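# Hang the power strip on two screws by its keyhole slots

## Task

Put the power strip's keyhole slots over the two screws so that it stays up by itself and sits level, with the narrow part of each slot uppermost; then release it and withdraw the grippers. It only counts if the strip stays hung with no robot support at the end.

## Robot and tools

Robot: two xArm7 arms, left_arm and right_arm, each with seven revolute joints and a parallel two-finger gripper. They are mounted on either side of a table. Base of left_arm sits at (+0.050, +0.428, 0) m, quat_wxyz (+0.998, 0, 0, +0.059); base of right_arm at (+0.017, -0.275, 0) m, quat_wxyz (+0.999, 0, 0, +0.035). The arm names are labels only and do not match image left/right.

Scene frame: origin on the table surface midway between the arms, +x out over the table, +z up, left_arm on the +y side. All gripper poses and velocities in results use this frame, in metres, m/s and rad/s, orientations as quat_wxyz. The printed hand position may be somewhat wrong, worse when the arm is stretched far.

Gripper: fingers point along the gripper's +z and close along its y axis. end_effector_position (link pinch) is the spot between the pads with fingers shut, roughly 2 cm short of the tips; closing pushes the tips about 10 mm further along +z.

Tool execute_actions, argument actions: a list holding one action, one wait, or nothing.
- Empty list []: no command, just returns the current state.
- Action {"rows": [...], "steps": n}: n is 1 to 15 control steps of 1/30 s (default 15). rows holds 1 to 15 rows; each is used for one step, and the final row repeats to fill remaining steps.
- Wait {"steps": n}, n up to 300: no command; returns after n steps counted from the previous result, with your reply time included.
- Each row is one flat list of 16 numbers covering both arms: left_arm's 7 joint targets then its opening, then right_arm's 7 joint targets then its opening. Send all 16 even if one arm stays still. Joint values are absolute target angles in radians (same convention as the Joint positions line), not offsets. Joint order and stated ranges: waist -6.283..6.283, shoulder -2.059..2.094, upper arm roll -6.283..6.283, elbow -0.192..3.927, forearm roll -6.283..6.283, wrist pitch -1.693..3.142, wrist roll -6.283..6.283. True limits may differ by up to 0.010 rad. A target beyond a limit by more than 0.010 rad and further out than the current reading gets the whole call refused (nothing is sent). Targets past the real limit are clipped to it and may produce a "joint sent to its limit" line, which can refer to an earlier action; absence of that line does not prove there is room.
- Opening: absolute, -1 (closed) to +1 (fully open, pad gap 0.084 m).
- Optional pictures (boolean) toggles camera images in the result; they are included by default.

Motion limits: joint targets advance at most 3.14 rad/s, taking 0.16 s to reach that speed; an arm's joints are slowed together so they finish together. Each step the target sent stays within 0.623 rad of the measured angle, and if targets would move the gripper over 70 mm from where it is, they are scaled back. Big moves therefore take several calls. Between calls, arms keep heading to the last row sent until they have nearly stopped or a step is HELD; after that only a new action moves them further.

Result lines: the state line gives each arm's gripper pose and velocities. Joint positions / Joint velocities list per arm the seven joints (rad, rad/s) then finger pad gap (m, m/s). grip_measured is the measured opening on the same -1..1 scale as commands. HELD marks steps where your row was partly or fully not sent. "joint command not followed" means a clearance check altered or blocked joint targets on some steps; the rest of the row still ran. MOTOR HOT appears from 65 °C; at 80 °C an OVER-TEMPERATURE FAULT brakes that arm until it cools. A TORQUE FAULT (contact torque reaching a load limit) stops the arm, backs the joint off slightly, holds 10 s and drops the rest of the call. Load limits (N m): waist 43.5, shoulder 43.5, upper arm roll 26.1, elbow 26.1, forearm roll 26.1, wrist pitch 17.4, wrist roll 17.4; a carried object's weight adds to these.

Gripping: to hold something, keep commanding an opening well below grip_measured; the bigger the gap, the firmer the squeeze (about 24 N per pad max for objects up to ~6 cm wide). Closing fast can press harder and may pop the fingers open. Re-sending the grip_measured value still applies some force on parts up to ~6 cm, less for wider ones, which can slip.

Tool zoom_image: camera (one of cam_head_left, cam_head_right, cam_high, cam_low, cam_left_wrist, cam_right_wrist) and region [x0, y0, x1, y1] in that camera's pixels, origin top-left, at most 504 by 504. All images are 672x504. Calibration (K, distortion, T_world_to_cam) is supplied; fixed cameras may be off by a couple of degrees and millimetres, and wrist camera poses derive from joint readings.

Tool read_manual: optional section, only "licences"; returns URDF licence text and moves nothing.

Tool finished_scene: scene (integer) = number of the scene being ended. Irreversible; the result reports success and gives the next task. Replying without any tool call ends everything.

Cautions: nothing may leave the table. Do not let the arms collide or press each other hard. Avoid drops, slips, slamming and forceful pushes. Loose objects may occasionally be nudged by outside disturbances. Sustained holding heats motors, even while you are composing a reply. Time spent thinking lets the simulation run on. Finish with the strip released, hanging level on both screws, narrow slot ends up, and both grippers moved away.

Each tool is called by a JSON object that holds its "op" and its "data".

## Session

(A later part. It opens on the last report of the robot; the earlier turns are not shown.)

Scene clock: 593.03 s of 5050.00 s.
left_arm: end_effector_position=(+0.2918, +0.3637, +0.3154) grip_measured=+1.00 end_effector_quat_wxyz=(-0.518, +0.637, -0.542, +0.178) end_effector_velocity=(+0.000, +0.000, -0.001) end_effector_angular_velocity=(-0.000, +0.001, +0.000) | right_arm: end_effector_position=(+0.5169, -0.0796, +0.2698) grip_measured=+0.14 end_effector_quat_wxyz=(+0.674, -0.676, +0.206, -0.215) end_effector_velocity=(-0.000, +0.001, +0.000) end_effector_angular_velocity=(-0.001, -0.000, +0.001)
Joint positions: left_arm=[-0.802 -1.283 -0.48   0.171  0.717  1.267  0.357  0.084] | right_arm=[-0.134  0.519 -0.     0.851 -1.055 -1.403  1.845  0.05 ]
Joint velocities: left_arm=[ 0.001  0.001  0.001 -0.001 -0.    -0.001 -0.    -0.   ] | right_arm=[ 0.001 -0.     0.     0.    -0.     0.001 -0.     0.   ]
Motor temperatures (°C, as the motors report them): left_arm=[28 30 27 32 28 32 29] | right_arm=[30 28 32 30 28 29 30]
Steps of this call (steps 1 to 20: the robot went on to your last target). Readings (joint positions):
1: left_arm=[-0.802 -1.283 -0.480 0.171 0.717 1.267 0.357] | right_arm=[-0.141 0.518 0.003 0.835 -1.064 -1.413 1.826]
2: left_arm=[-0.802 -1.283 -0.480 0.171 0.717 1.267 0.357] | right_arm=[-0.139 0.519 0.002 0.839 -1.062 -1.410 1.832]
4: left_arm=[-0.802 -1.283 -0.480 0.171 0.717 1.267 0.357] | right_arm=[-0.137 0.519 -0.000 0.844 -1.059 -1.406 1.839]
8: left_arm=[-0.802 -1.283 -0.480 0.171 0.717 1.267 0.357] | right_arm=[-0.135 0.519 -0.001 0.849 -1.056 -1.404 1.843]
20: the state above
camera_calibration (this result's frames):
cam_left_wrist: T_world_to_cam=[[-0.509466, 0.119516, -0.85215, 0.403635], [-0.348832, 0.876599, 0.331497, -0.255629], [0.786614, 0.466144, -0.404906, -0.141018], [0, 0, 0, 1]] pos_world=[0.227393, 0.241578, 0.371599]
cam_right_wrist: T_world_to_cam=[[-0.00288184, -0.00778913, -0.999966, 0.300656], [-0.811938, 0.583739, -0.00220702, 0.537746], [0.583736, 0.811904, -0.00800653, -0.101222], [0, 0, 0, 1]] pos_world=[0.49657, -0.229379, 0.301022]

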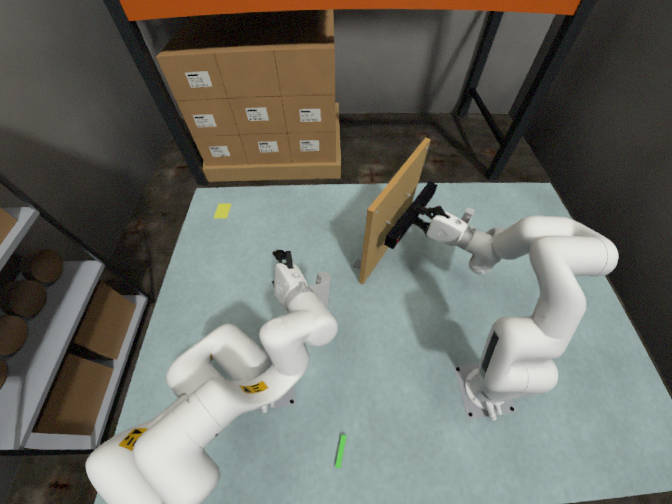

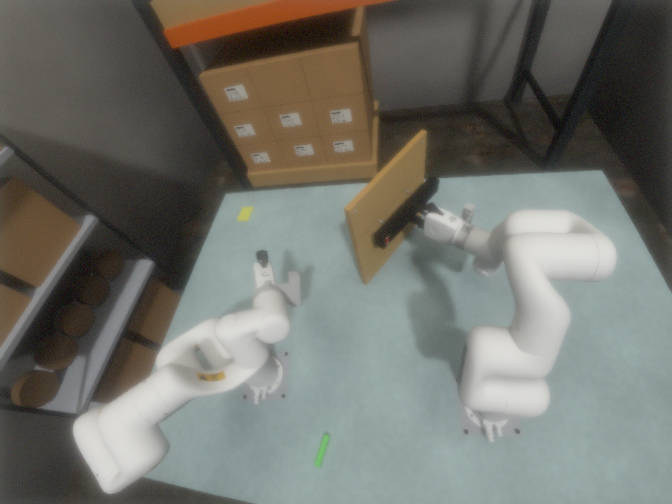

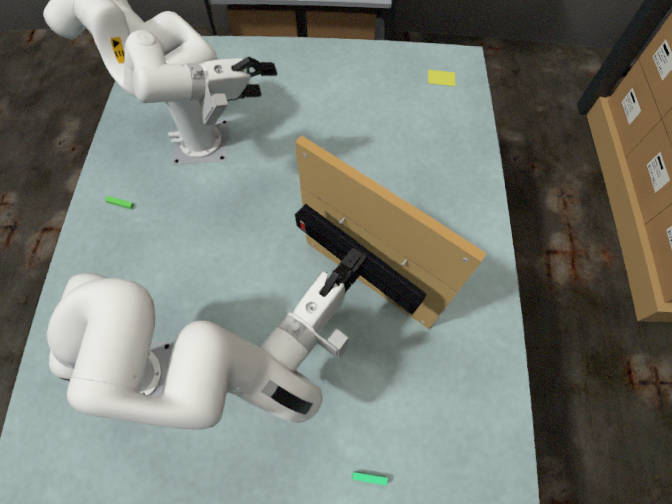

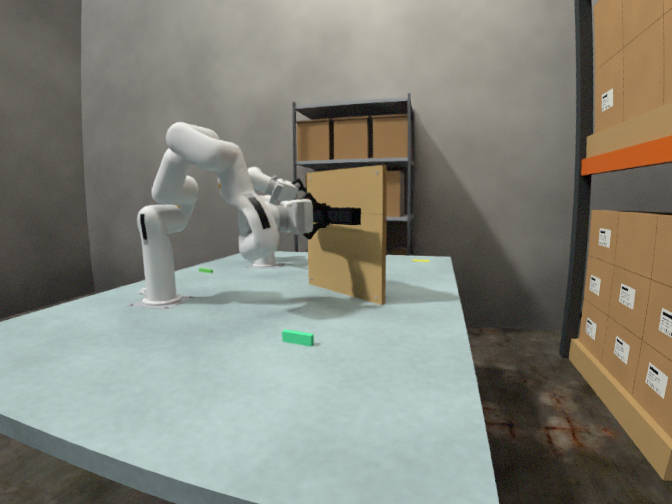

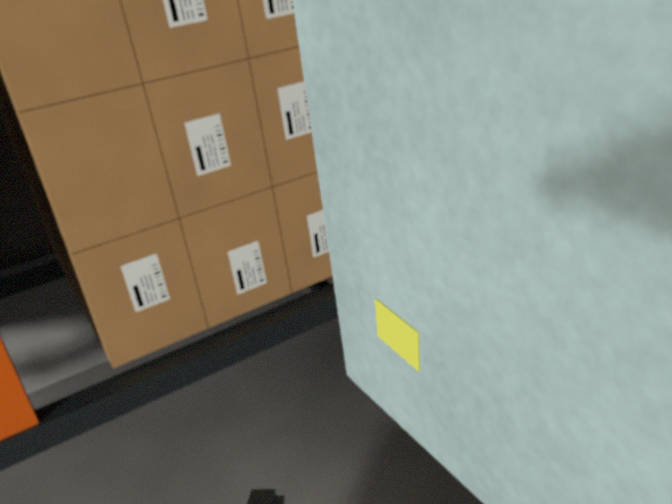

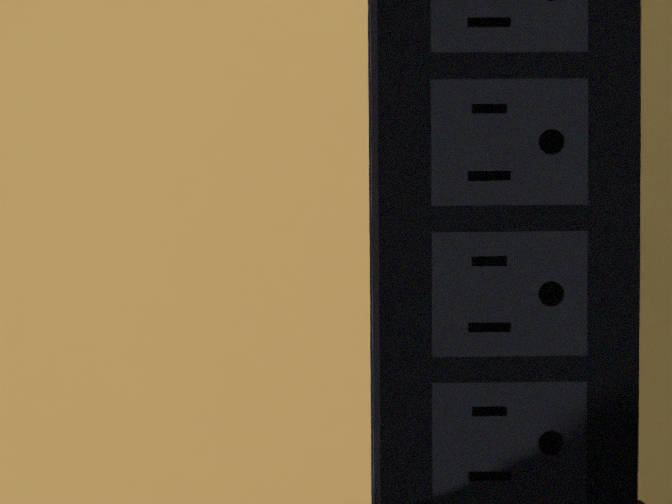

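{"op": "execute_actions", "data": {"actions": [{"rows":[[-0.802,-1.283,-0.48,0.171,0.717,1.267,0.357,1,-0.1105,0.529,0,0.872,-1.034,-1.391,1.850,-0.9],[-0.802,-1.283,-0.48,0.171,0.717,1.267,0.357,1,-0.1105,0.529,0,0.872,-1.034,-1.391,1.850,-0.9],[-0.802,-1.283,-0.48,0.171,0.717,1.267,0.357,1,-0.1105,0.529,0,0.872,-1.034,-1.391,1.850,-0.9],[-0.802,-1.283,-0.48,0.171,0.717,1.267,0.357,1,-0.1105,0.529,0,0.872,-1.034,-1.391,1.850,-0.9],[-0.802,-1.283,-0.48,0.171,0.717,1.267,0.357,1,-0.101,0.5345,0,0.8835,-1.0235,-1.3855,1.852,-0.9],[-0.802,-1.283,-0.48,0.171,0.717,1.267,0.357,1,-0.101,0.5345,0,0.8835,-1.0235,-1.3855,1.852,-0.9],[-0.802,-1.283,-0.48,0.171,0.717,1.267,0.357,1,-0.101,0.5345,0,0.8835,-1.0235,-1.3855,1.852,-0.9],[-0.802,-1.283,-0.48,0.171,0.717,1.267,0.357,1,-0.0895,0.5395,0,0.893,-1.013,-1.380,1.8545,-0.9],[-0.802,-1.283,-0.48,0.171,0.717,1.267,0.357,1,-0.0895,0.5395,0,0.893,-1.013,-1.380,1.8545,-0.9],[-0.802,-1.283,-0.48,0.171,0.717,1.267,0.357,1,-0.0895,0.5395,0,0.893,-1.013,-1.380,1.8545,-0.9],[-0.802,-1.283,-0.48,0.171,0.717,1.267,0.357,1,-0.078,0.545,0,0.903,-1.0025,-1.3743,1.857,-0.9]]}]}}

{"op": "zoom_image", "data": {"camera": "cam_high", "region": [285, 190, 435, 310]}}

Scene clock: 607.20 s of 5050.00 s.
left_arm: end_effector_position=(+0.2918, +0.3637, +0.3154) grip_measured=+1.00 end_effector_quat_wxyz=(-0.518, +0.637, -0.542, +0.178) end_effector_velocity=(+0.000, +0.000, +0.000) end_effector_angular_velocity=(-0.001, +0.000, +0.001) | right_arm: end_effector_position=(+0.5296, -0.0599, +0.2699) grip_measured=+0.14 end_effector_quat_wxyz=(+0.674, -0.676, +0.206, -0.216) end_effector_velocity=(+0.008, +0.020, -0.001) end_effector_angular_velocity=(+0.004, +0.005, +0.007)
Joint positions: left_arm=[-0.802 -1.283 -0.48   0.171  0.717  1.267  0.357  0.084] | right_arm=[-0.082  0.543  0.001  0.899 -1.006 -1.376  1.856  0.05 ]
Joint velocities: left_arm=[ 0.001  0.001  0.001  0.001 -0.     0.    -0.     0.   ] | right_arm=[ 0.05   0.022 -0.001  0.038  0.039  0.02   0.011 -0.001]
Motor temperatures (°C, as the motors report them): left_arm=[28 30 27 32 28 32 29] | right_arm=[30 28 32 30 28 29 30]
Steps of this call (steps 1 to 15: the robot went on to your last target; steps 16 to 90: nothing new was sent; then 10.67 s passed at rest; steps 91 to 105: all 15 steps of this action). Readings (joint positions):
91: left_arm=[-0.802 -1.283 -0.480 0.171 0.717 1.267 0.357] | right_arm=[-0.133 0.519 -0.000 0.852 -1.055 -1.402 1.845]
92: left_arm=[-0.802 -1.283 -0.480 0.171 0.717 1.267 0.357] | right_arm=[-0.131 0.520 -0.001 0.854 -1.052 -1.401 1.846]
94: left_arm=[-0.802 -1.283 -0.480 0.171 0.717 1.267 0.357] | right_arm=[-0.120 0.525 -0.001 0.864 -1.042 -1.395 1.848]
98: left_arm=[-0.802 -1.283 -0.480 0.171 0.717 1.267 0.357] | right_arm=[-0.106 0.532 0.001 0.878 -1.029 -1.388 1.851]
105: the state above
camera_calibration (this result's frames):
cam_left_wrist: T_world_to_cam=[[-0.509466, 0.119516, -0.85215, 0.403635], [-0.348832, 0.876599, 0.331497, -0.255629], [0.786613, 0.466144, -0.404907, -0.141018], [0, 0, 0, 1]] pos_world=[0.227393, 0.241578, 0.371599]
cam_right_wrist: T_world_to_cam=[[-0.00176533, -0.00627844, -0.999979, 0.300409], [-0.811325, 0.584591, -0.00223811, 0.536333], [0.584593, 0.811304, -0.00612585, -0.12566], [0, 0, 0, 1]] pos_world=[0.50913, -0.2097, 0.300833]

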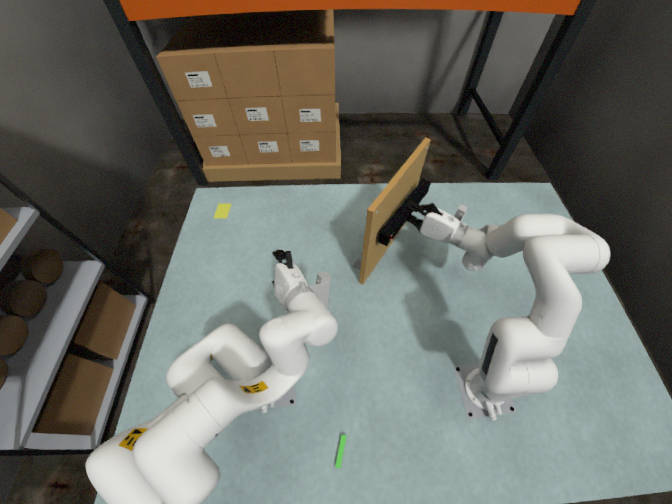

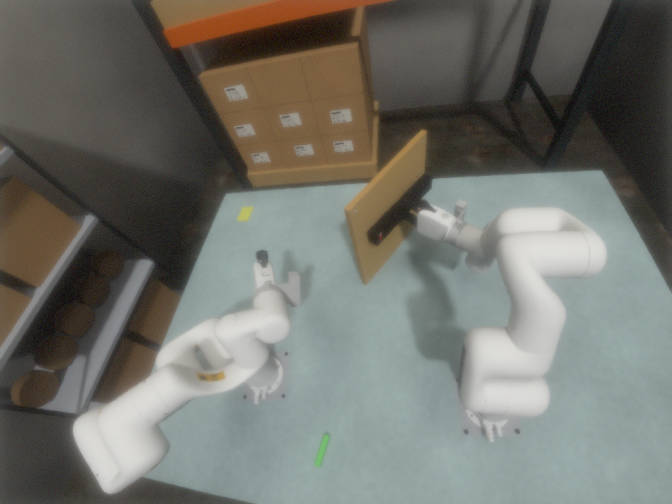

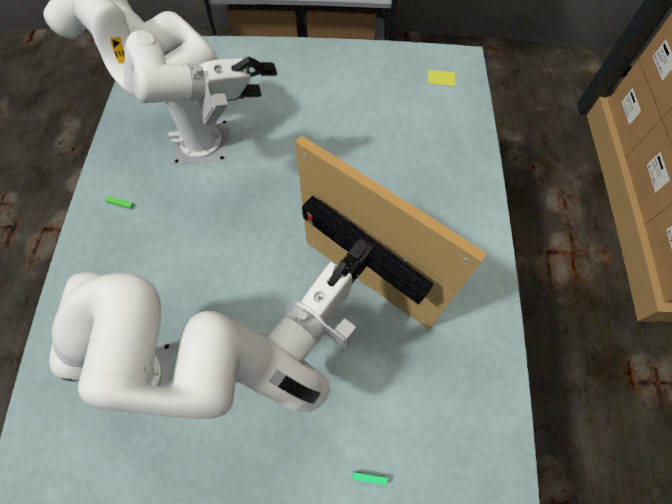

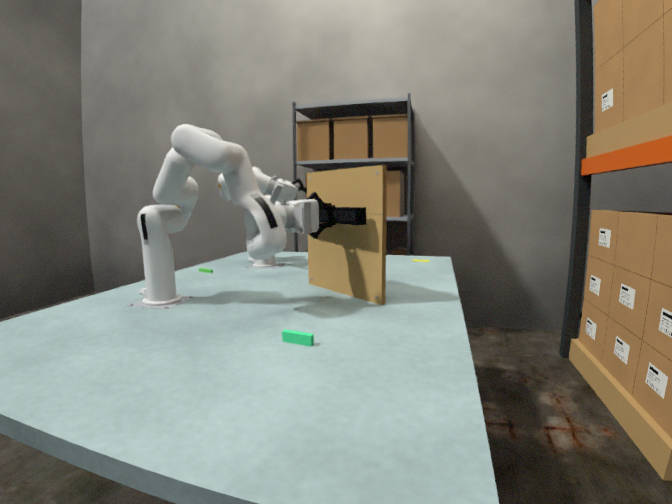

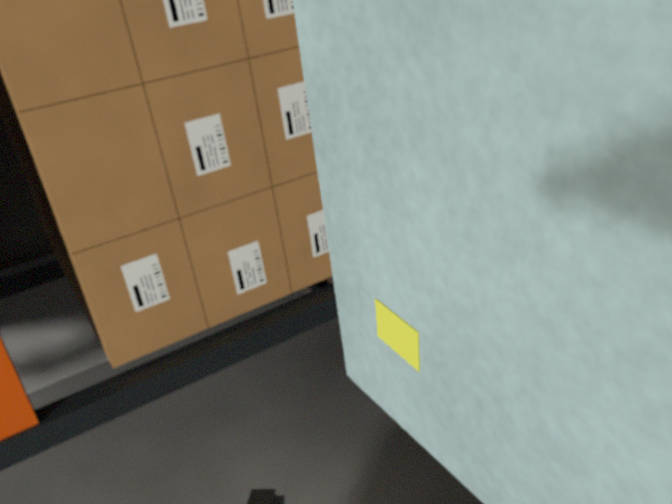

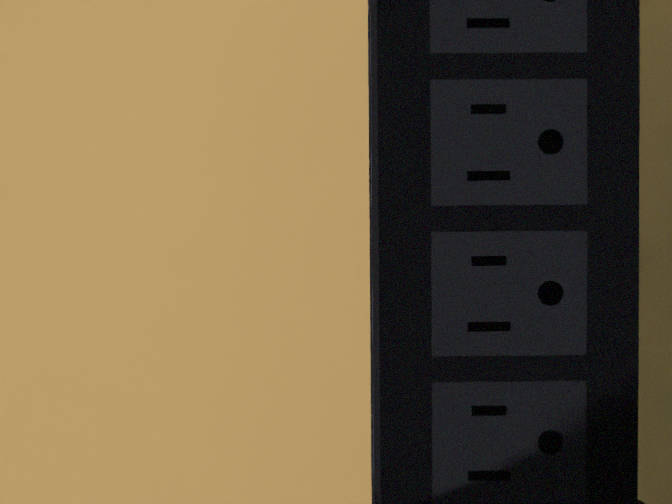

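Region (285, 190, 435, 310) of cam_high's 672x504 image, scaled by 3.360, with more detail than that image has; it fills the top 403 rows of this view, and the rest is white.

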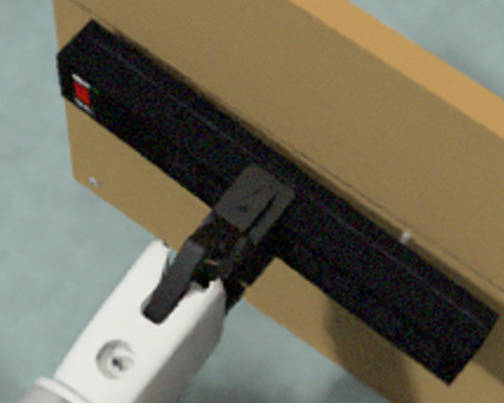

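{"op": "execute_actions", "data": {"actions": [{"rows":[[-0.802,-1.283,-0.48,0.171,0.717,1.267,0.357,1,-0.0817,0.5487,0,0.911,-1.0167,-1.376,1.8637,-0.9],[-0.802,-1.283,-0.48,0.171,0.717,1.267,0.357,1,-0.0817,0.5487,0,0.911,-1.0167,-1.376,1.8637,-0.9],[-0.802,-1.283,-0.48,0.171,0.717,1.267,0.357,1,-0.0817,0.5487,0,0.911,-1.0167,-1.376,1.8637,-0.9],[-0.802,-1.283,-0.48,0.171,0.717,1.267,0.357,1,-0.0853,0.5523,0,0.9187,-1.031,-1.378,1.870,-0.9],[-0.802,-1.283,-0.48,0.171,0.717,1.267,0.357,1,-0.0853,0.5523,0,0.9187,-1.031,-1.378,1.870,-0.9],[-0.802,-1.283,-0.48,0.171,0.717,1.267,0.357,1,-0.0853,0.5523,0,0.9187,-1.031,-1.378,1.870,-0.9],[-0.802,-1.283,-0.48,0.171,0.717,1.267,0.357,1,-0.089,0.556,0,0.9265,-1.045,-1.380,1.877,-0.9],[-0.802,-1.283,-0.48,0.171,0.717,1.267,0.357,1,-0.089,0.556,0,0.9265,-1.045,-1.380,1.877,-0.9],[-0.802,-1.283,-0.48,0.171,0.717,1.267,0.357,1,-0.089,0.556,0,0.9265,-1.045,-1.380,1.877,-0.9],[-0.802,-1.283,-0.48,0.171,0.717,1.267,0.357,1,-0.083,0.558,0,0.931,-1.04,-1.377,1.878,-0.9],[-0.802,-1.283,-0.48,0.171,0.717,1.267,0.357,1,-0.083,0.558,0,0.931,-1.04,-1.377,1.878,-0.9],[-0.802,-1.283,-0.48,0.171,0.717,1.267,0.357,1,-0.0775,0.5605,0,0.936,-1.0345,-1.3742,1.879,-0.9]]}]}}

{"op": "zoom_image", "data": {"camera": "cam_high", "region": [285, 190, 435, 310]}}

Scene clock: 626.97 s of 5050.00 s.
left_arm: end_effector_position=(+0.2918, +0.3637, +0.3154) grip_measured=+1.00 end_effector_quat_wxyz=(-0.518, +0.637, -0.542, +0.178) end_effector_velocity=(-0.000, -0.001, +0.000) end_effector_angular_velocity=(-0.001, -0.001, -0.002) | right_arm: end_effector_position=(+0.5306, -0.0563, +0.2696) grip_measured=+0.14 end_effector_quat_wxyz=(+0.677, -0.678, +0.197, -0.206) end_effector_velocity=(+0.001, +0.001, -0.001) end_effector_angular_velocity=(+0.013, +0.002, +0.004)
Joint positions: left_arm=[-0.802 -1.283 -0.48   0.171  0.717  1.267  0.357  0.084] | right_arm=[-0.081  0.559 -0.001  0.932 -1.037 -1.377  1.878  0.05 ]
Joint velocities: left_arm=[-0.002 -0.    -0.     0.001 -0.    -0.     0.     0.   ] | right_arm=[ 0.02   0.013 -0.018  0.011  0.007 -0.019  0.011  0.   ]
Motor temperatures (°C, as the motors report them): left_arm=[28 30 27 32 28 32 29] | right_arm=[30 28 32 30 28 29 30]
Steps of this call (steps 1 to 15: the robot went on to your last target; steps 16 to 90: nothing new was sent; then 16.27 s passed at rest; steps 91 to 105: all 15 steps of this action). Readings (joint positions):
91: left_arm=[-0.802 -1.283 -0.480 0.171 0.717 1.267 0.357] | right_arm=[-0.078 0.545 -0.000 0.903 -1.003 -1.374 1.857]
92: left_arm=[-0.802 -1.283 -0.480 0.171 0.717 1.267 0.357] | right_arm=[-0.079 0.546 0.000 0.904 -1.005 -1.375 1.858]
94: left_arm=[-0.802 -1.283 -0.480 0.171 0.717 1.267 0.357] | right_arm=[-0.080 0.547 0.001 0.908 -1.012 -1.375 1.861]
98: left_arm=[-0.802 -1.283 -0.480 0.171 0.717 1.267 0.357] | right_arm=[-0.084 0.552 0.001 0.918 -1.029 -1.378 1.869]
105: the state above
camera_calibration (this result's frames):
cam_left_wrist: T_world_to_cam=[[-0.509466, 0.119516, -0.85215, 0.403635], [-0.348832, 0.876599, 0.331497, -0.255629], [0.786614, 0.466144, -0.404907, -0.141018], [0, 0, 0, 1]] pos_world=[0.227393, 0.241578, 0.371599]
cam_right_wrist: T_world_to_cam=[[-0.00286451, -0.0052645, -0.999982, 0.300769], [-0.82721, 0.561893, -0.000588544, 0.541668], [0.561886, 0.827193, -0.0059644, -0.116292], [0, 0, 0, 1]] pos_world=[0.514278, -0.20658, 0.300389]

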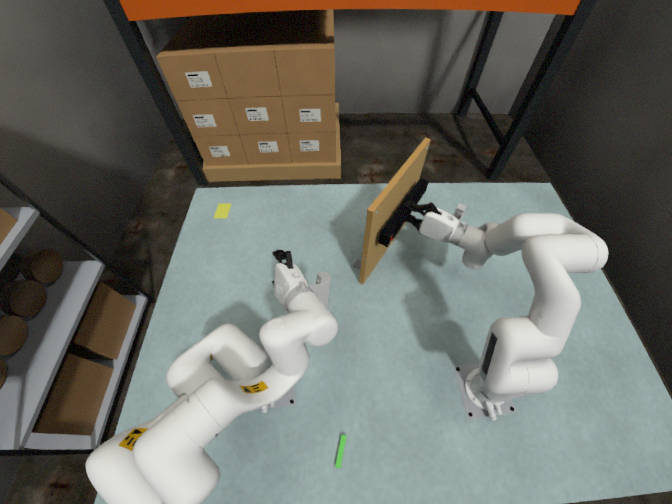

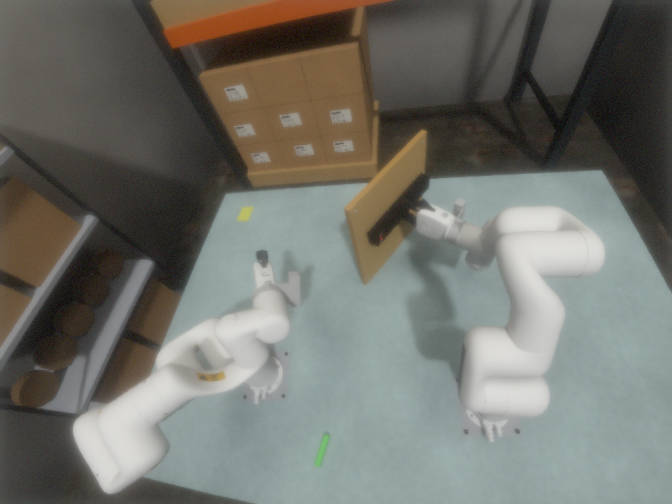

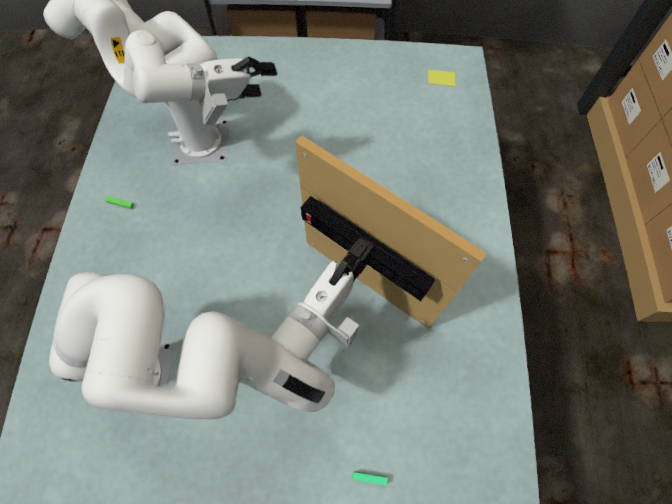

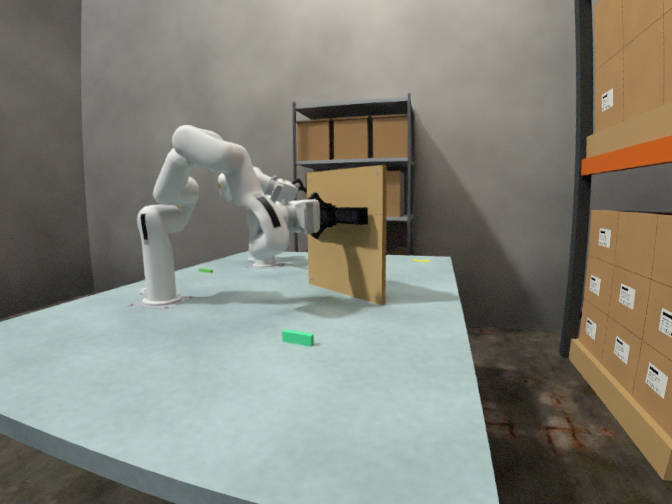

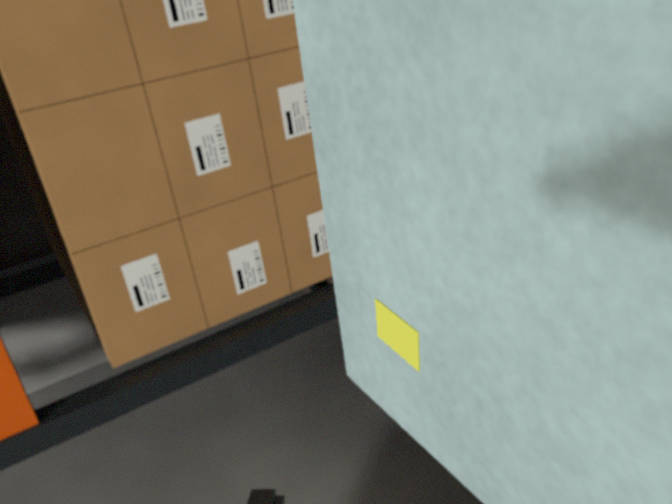

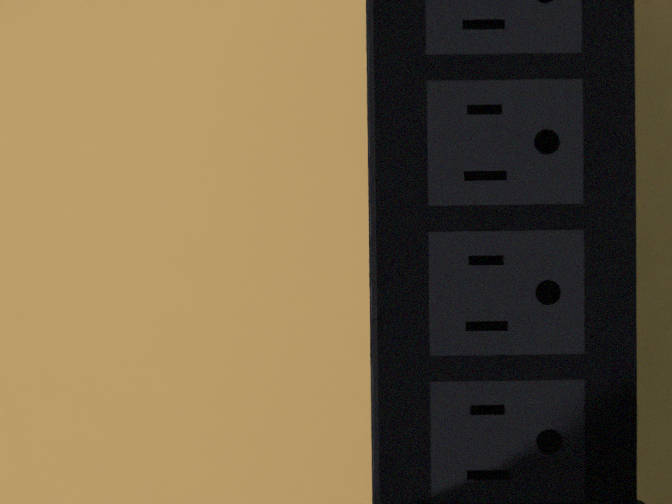

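Region (285, 190, 435, 310) of cam_high's 672x504 image, scaled by 3.360, with more detail than that image has; it fills the top 403 rows of this view, and the rest is white.

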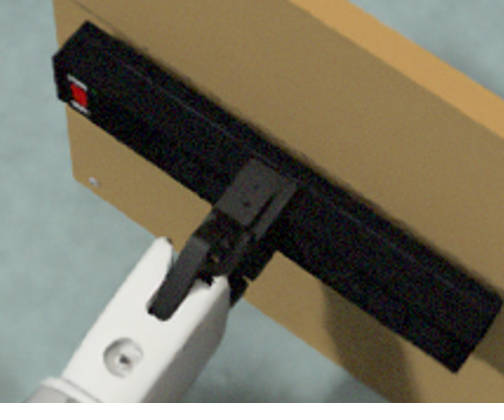

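{"op": "execute_actions", "data": {"actions": [{"rows":[[-0.802,-1.283,-0.48,0.171,0.717,1.267,0.357,1,-0.0775,0.5575,0,0.9353,-1.0345,-1.373,1.881,-0.9],[-0.802,-1.283,-0.48,0.171,0.717,1.267,0.357,1,-0.0775,0.5575,0,0.9353,-1.0345,-1.373,1.881,-0.9],[-0.802,-1.283,-0.48,0.171,0.717,1.267,0.357,1,-0.0775,0.5545,0,0.9346,-1.0345,-1.372,1.883,-0.9],[-0.802,-1.283,-0.48,0.171,0.717,1.267,0.357,1,-0.0775,0.5545,0,0.9346,-1.0345,-1.372,1.883,-0.9],[-0.802,-1.283,-0.48,0.171,0.717,1.267,0.357,1,-0.0775,0.5515,0,0.934,-1.0345,-1.3705,1.885,-0.9],[-0.802,-1.283,-0.48,0.171,0.717,1.267,0.357,1,-0.0775,0.5515,0,0.934,-1.0345,-1.3705,1.885,-0.9],[-0.802,-1.283,-0.48,0.171,0.717,1.267,0.357,1,-0.0775,0.5515,0,0.934,-1.0345,-1.3705,1.885,-0.9],[-0.802,-1.283,-0.48,0.171,0.717,1.267,0.357,1,-0.0775,0.5575,0,0.9353,-1.0345,-1.373,1.881,-0.9],[-0.802,-1.283,-0.48,0.171,0.717,1.267,0.357,1,-0.0775,0.5605,0,0.936,-1.0345,-1.3742,1.879,-0.9],[-0.802,-1.283,-0.48,0.171,0.717,1.267,0.357,1,-0.0775,0.5635,0,0.9367,-1.0345,-1.3754,1.877,-0.9],[-0.802,-1.283,-0.48,0.171,0.717,1.267,0.357,1,-0.0775,0.5635,0,0.9367,-1.0345,-1.3754,1.877,-0.9],[-0.802,-1.283,-0.48,0.171,0.717,1.267,0.357,1,-0.0775,0.5665,0,0.9374,-1.0345,-1.3766,1.875,-0.9],[-0.802,-1.283,-0.48,0.171,0.717,1.267,0.357,1,-0.0775,0.5665,0,0.9374,-1.0345,-1.3766,1.875,-0.9],[-0.802,-1.283,-0.48,0.171,0.717,1.267,0.357,1,-0.0775,0.5695,0,0.938,-1.0345,-1.378,1.873,-0.9]]}]}}

Scene clock: 644.43 s of 5050.00 s.
left_arm: end_effector_position=(+0.2918, +0.3637, +0.3154) grip_measured=+1.00 end_effector_quat_wxyz=(-0.518, +0.637, -0.542, +0.178) end_effector_velocity=(-0.000, -0.000, +0.000) end_effector_angular_velocity=(-0.000, -0.000, -0.001) | right_arm: end_effector_position=(+0.5312, -0.0538, +0.2694) grip_measured=+0.14 end_effector_quat_wxyz=(+0.679, -0.678, +0.195, -0.205) end_effector_velocity=(+0.000, -0.001, -0.005) end_effector_angular_velocity=(+0.016, -0.025, +0.011)
Joint positions: left_arm=[-0.802 -1.283 -0.48   0.171  0.717  1.267  0.357  0.084] | right_arm=[-0.077  0.564  0.001  0.938 -1.034 -1.378  1.876  0.05 ]
Joint velocities: left_arm=[-0.001  0.     0.     0.001  0.     0.001  0.    -0.   ] | right_arm=[-0.001  0.04   0.003  0.019  0.002 -0.038 -0.031 -0.   ]
Motor temperatures (°C, as the motors report them): left_arm=[28 30 27 32 28 32 29] | right_arm=[30 28 32 31 28 29 30]
Steps of this call (steps 1 to 15: the robot went on to your last target; steps 16 to 90: nothing new was sent; then 13.97 s passed at rest; steps 91 to 105: all 15 steps of this action). Readings (joint positions):
91: left_arm=[-0.802 -1.283 -0.480 0.171 0.717 1.267 0.357] | right_arm=[-0.077 0.561 0.000 0.936 -1.035 -1.374 1.879]
92: left_arm=[-0.802 -1.283 -0.480 0.171 0.717 1.267 0.357] | right_arm=[-0.077 0.560 0.000 0.936 -1.035 -1.373 1.879]
94: left_arm=[-0.802 -1.283 -0.480 0.171 0.717 1.267 0.357] | right_arm=[-0.077 0.559 0.000 0.935 -1.035 -1.372 1.880]
98: left_arm=[-0.802 -1.283 -0.480 0.171 0.717 1.267 0.357] | right_arm=[-0.077 0.555 -0.000 0.933 -1.035 -1.368 1.883]
105: the state above
camera_calibration (this result's frames):
cam_left_wrist: T_world_to_cam=[[-0.509466, 0.119516, -0.85215, 0.403635], [-0.348832, 0.876599, 0.331497, -0.255629], [0.786614, 0.466143, -0.404907, -0.141018], [0, 0, 0, 1]] pos_world=[0.227393, 0.241578, 0.371599]
cam_right_wrist: T_world_to_cam=[[-0.000361531, -0.00362075, -0.999993, 0.299352], [-0.829119, 0.559069, -0.00172451, 0.541964], [0.559072, 0.829113, -0.00320415, -0.11777], [0, 0, 0, 1]] pos_world=[0.515303, -0.204267, 0.299907]

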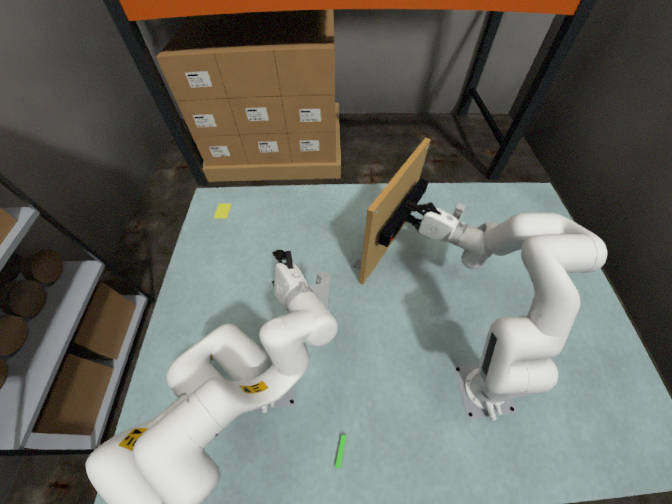

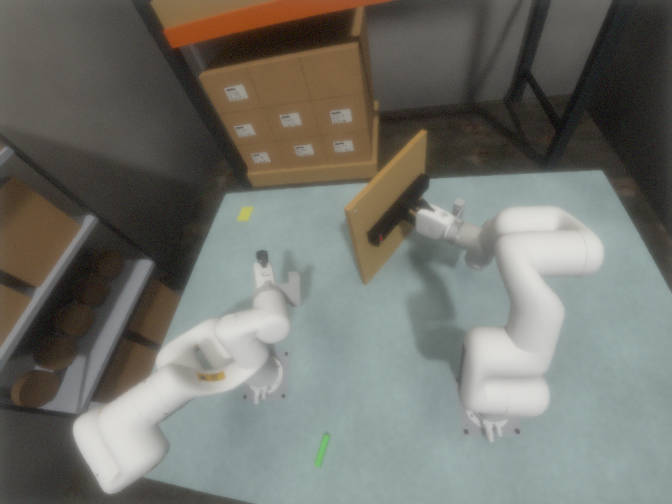

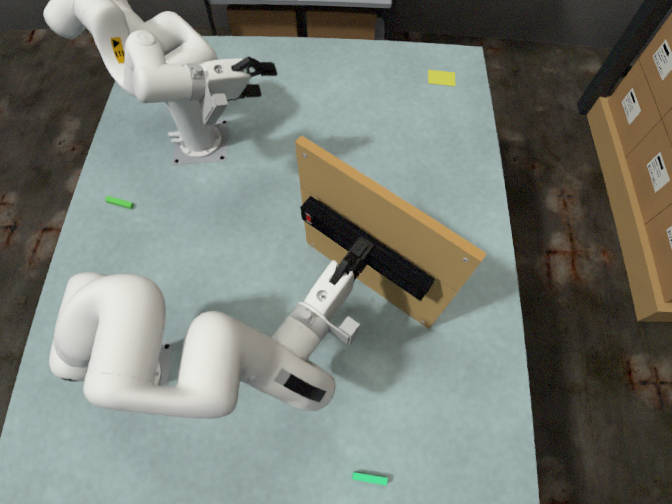

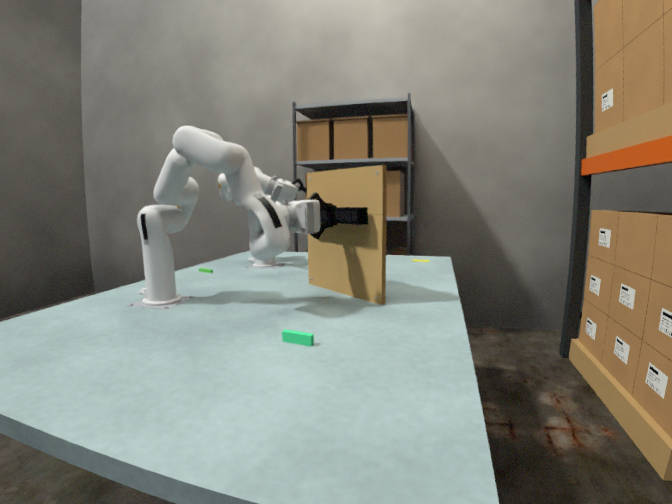

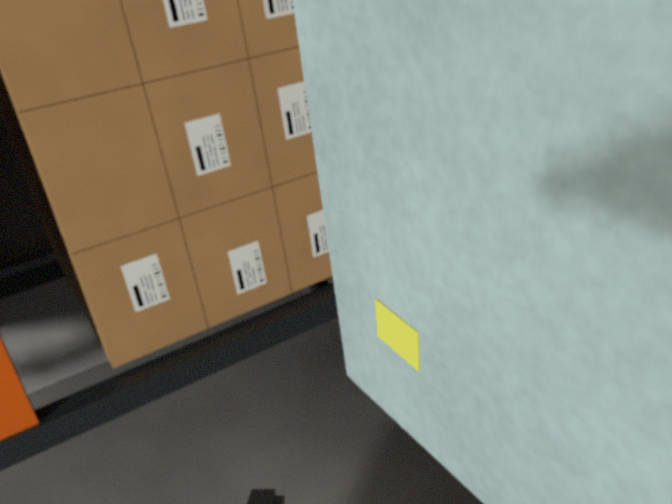

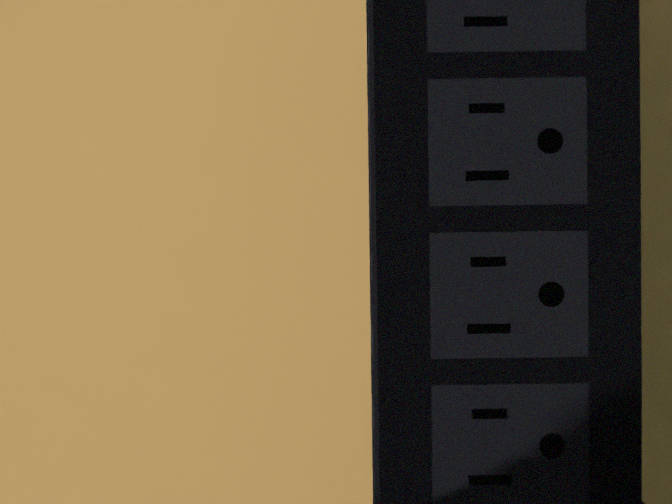

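{"op": "execute_actions", "data": {"actions": [{"rows":[[-0.802,-1.283,-0.48,0.171,0.717,1.267,0.357,1,-0.0775,0.5605,0,0.936,-1.0345,-1.374,1.879,-0.9],[-0.802,-1.283,-0.48,0.171,0.717,1.267,0.357,1,-0.0775,0.5575,0,0.9353,-1.0345,-1.373,1.881,-0.9],[-0.802,-1.283,-0.48,0.171,0.717,1.267,0.357,1,-0.0775,0.5575,0,0.9353,-1.0345,-1.373,1.881,-0.9],[-0.802,-1.283,-0.48,0.171,0.717,1.267,0.357,1,-0.0775,0.5575,0,0.9353,-1.0345,-1.373,1.881,-0.9],[-0.802,-1.283,-0.48,0.171,0.717,1.267,0.357,1,-0.073,0.5593,0,0.939,-1.030,-1.371,1.882,-0.9],[-0.802,-1.283,-0.48,0.171,0.717,1.267,0.357,1,-0.073,0.5593,0,0.939,-1.030,-1.371,1.882,-0.9],[-0.802,-1.283,-0.48,0.171,0.717,1.267,0.357,1,-0.073,0.5593,0,0.939,-1.030,-1.371,1.882,-0.9],[-0.802,-1.283,-0.48,0.171,0.717,1.267,0.357,1,-0.0683,0.561,0,0.943,-1.026,-1.3686,1.883,-0.9],[-0.802,-1.283,-0.48,0.171,0.717,1.267,0.357,1,-0.0683,0.561,0,0.943,-1.026,-1.3686,1.883,-0.9],[-0.802,-1.283,-0.48,0.171,0.717,1.267,0.357,1,-0.0683,0.561,0,0.943,-1.026,-1.3686,1.883,-0.9],[-0.802,-1.283,-0.48,0.171,0.717,1.267,0.357,1,-0.0637,0.563,0,0.9467,-1.022,-1.3663,1.884,-0.9]]}]}}

{"op": "zoom_image", "data": {"camera": "cam_high", "region": [285, 190, 435, 310]}}

Scene clock: 657.53 s of 5050.00 s.
left_arm: end_effector_position=(+0.2918, +0.3637, +0.3154) grip_measured=+1.00 end_effector_quat_wxyz=(-0.518, +0.637, -0.542, +0.178) end_effector_velocity=(+0.000, -0.000, +0.000) end_effector_angular_velocity=(-0.001, +0.000, -0.001) | right_arm: end_effector_position=(+0.5343, -0.0508, +0.2689) grip_measured=+0.14 end_effector_quat_wxyz=(+0.676, -0.679, +0.199, -0.205) end_effector_velocity=(+0.005, +0.009, +0.004) end_effector_angular_velocity=(+0.003, -0.011, +0.000)
Joint positions: left_arm=[-0.802 -1.283 -0.48   0.171  0.717  1.267  0.357  0.084] | right_arm=[-0.067  0.564 -0.002  0.944 -1.023 -1.366  1.884  0.05 ]
Joint velocities: left_arm=[-0.    -0.     0.001  0.     0.    -0.001  0.     0.   ] | right_arm=[ 0.019  0.007  0.003  0.024  0.02   0.009  0.001 -0.   ]
Motor temperatures (°C, as the motors report them): left_arm=[28 30 27 32 28 32 29] | right_arm=[30 28 32 31 28 29 30]
Steps of this call (steps 1 to 15: the robot went on to your last target; steps 16 to 90: nothing new was sent; then 9.60 s passed at rest; steps 91 to 105: all 15 steps of this action). Readings (joint positions):
91: left_arm=[-0.802 -1.283 -0.480 0.171 0.717 1.267 0.357] | right_arm=[-0.077 0.569 0.000 0.938 -1.035 -1.378 1.873]
92: left_arm=[-0.802 -1.283 -0.480 0.171 0.717 1.267 0.357] | right_arm=[-0.077 0.568 0.000 0.937 -1.035 -1.377 1.874]
94: left_arm=[-0.802 -1.283 -0.480 0.171 0.717 1.267 0.357] | right_arm=[-0.077 0.564 -0.000 0.936 -1.035 -1.373 1.878]
98: left_arm=[-0.802 -1.283 -0.480 0.171 0.717 1.267 0.357] | right_arm=[-0.075 0.561 -0.002 0.935 -1.032 -1.371 1.881]
105: the state above
camera_calibration (this result's frames):
cam_left_wrist: T_world_to_cam=[[-0.509466, 0.119516, -0.85215, 0.403635], [-0.348832, 0.876599, 0.331497, -0.255629], [0.786614, 0.466144, -0.404906, -0.141018], [0, 0, 0, 1]] pos_world=[0.227393, 0.241578, 0.371599]
cam_right_wrist: T_world_to_cam=[[-0.00686226, -0.00725055, -0.99995, 0.302107], [-0.825816, 0.563938, 0.00157819, 0.540434], [0.563898, 0.825786, -0.00985751, -0.122985], [0, 0, 0, 1]] pos_world=[0.517723, -0.201022, 0.300027]

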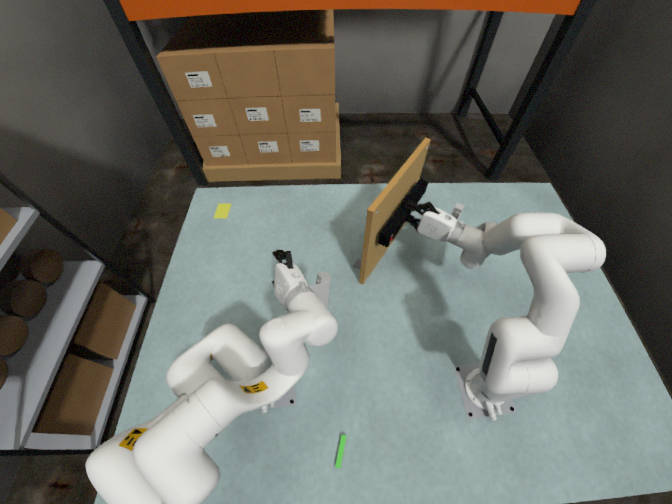

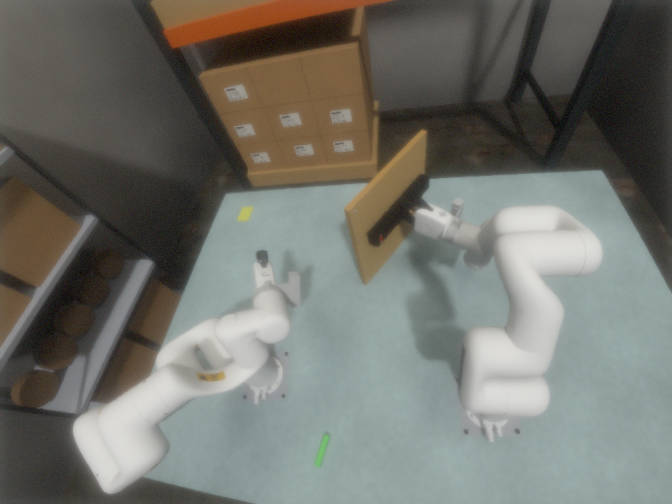

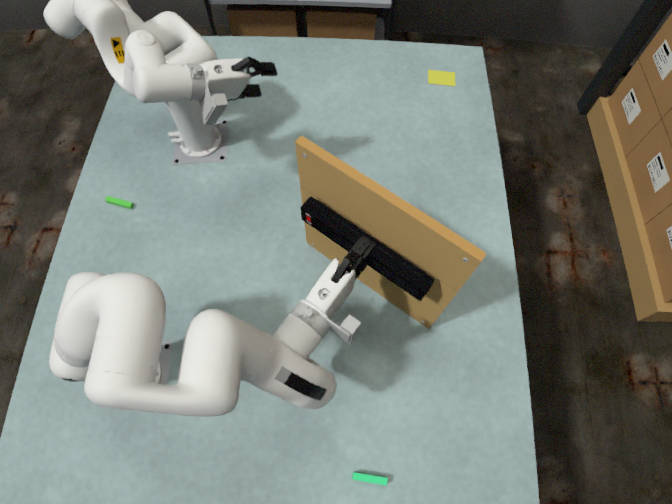

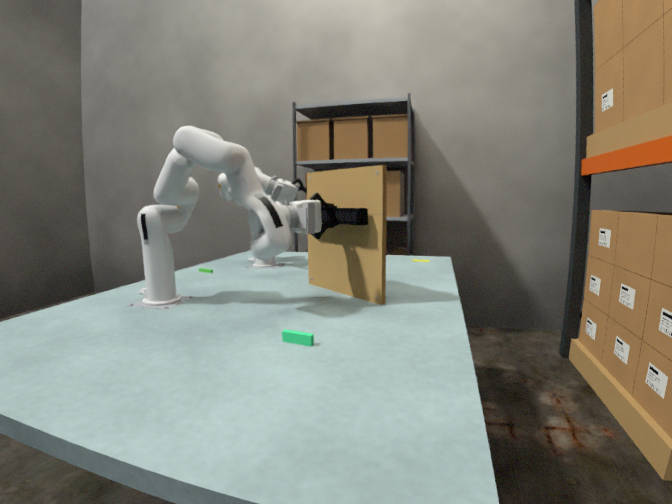

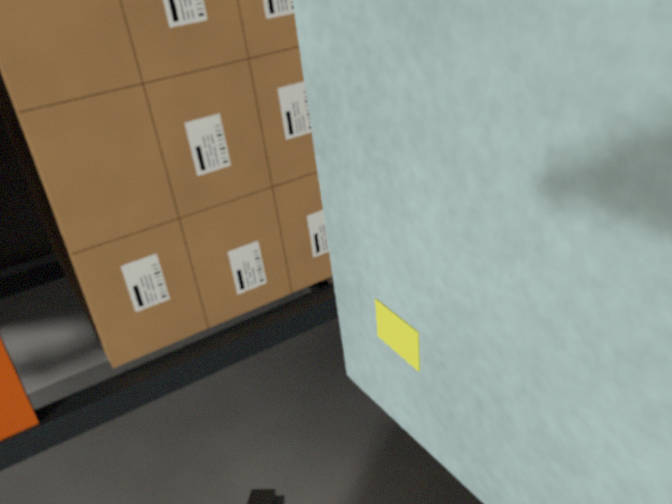

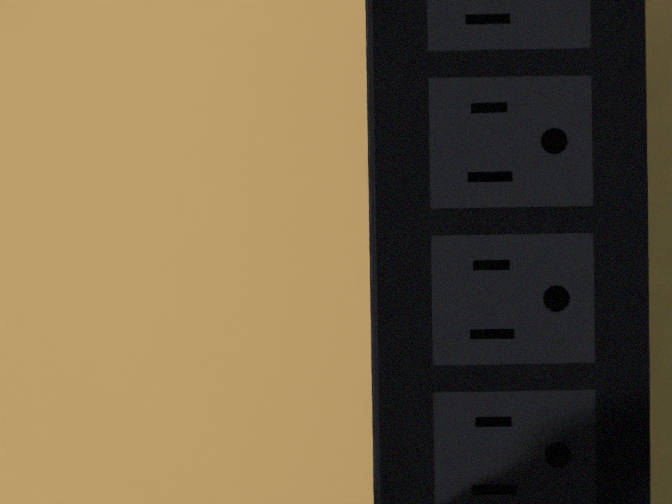

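Region (285, 190, 435, 310) of cam_high's 672x504 image, scaled by 3.360, with more detail than that image has; it fills the top 403 rows of this view, and the rest is white.

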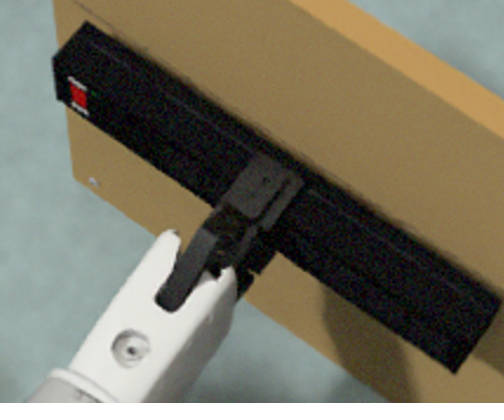

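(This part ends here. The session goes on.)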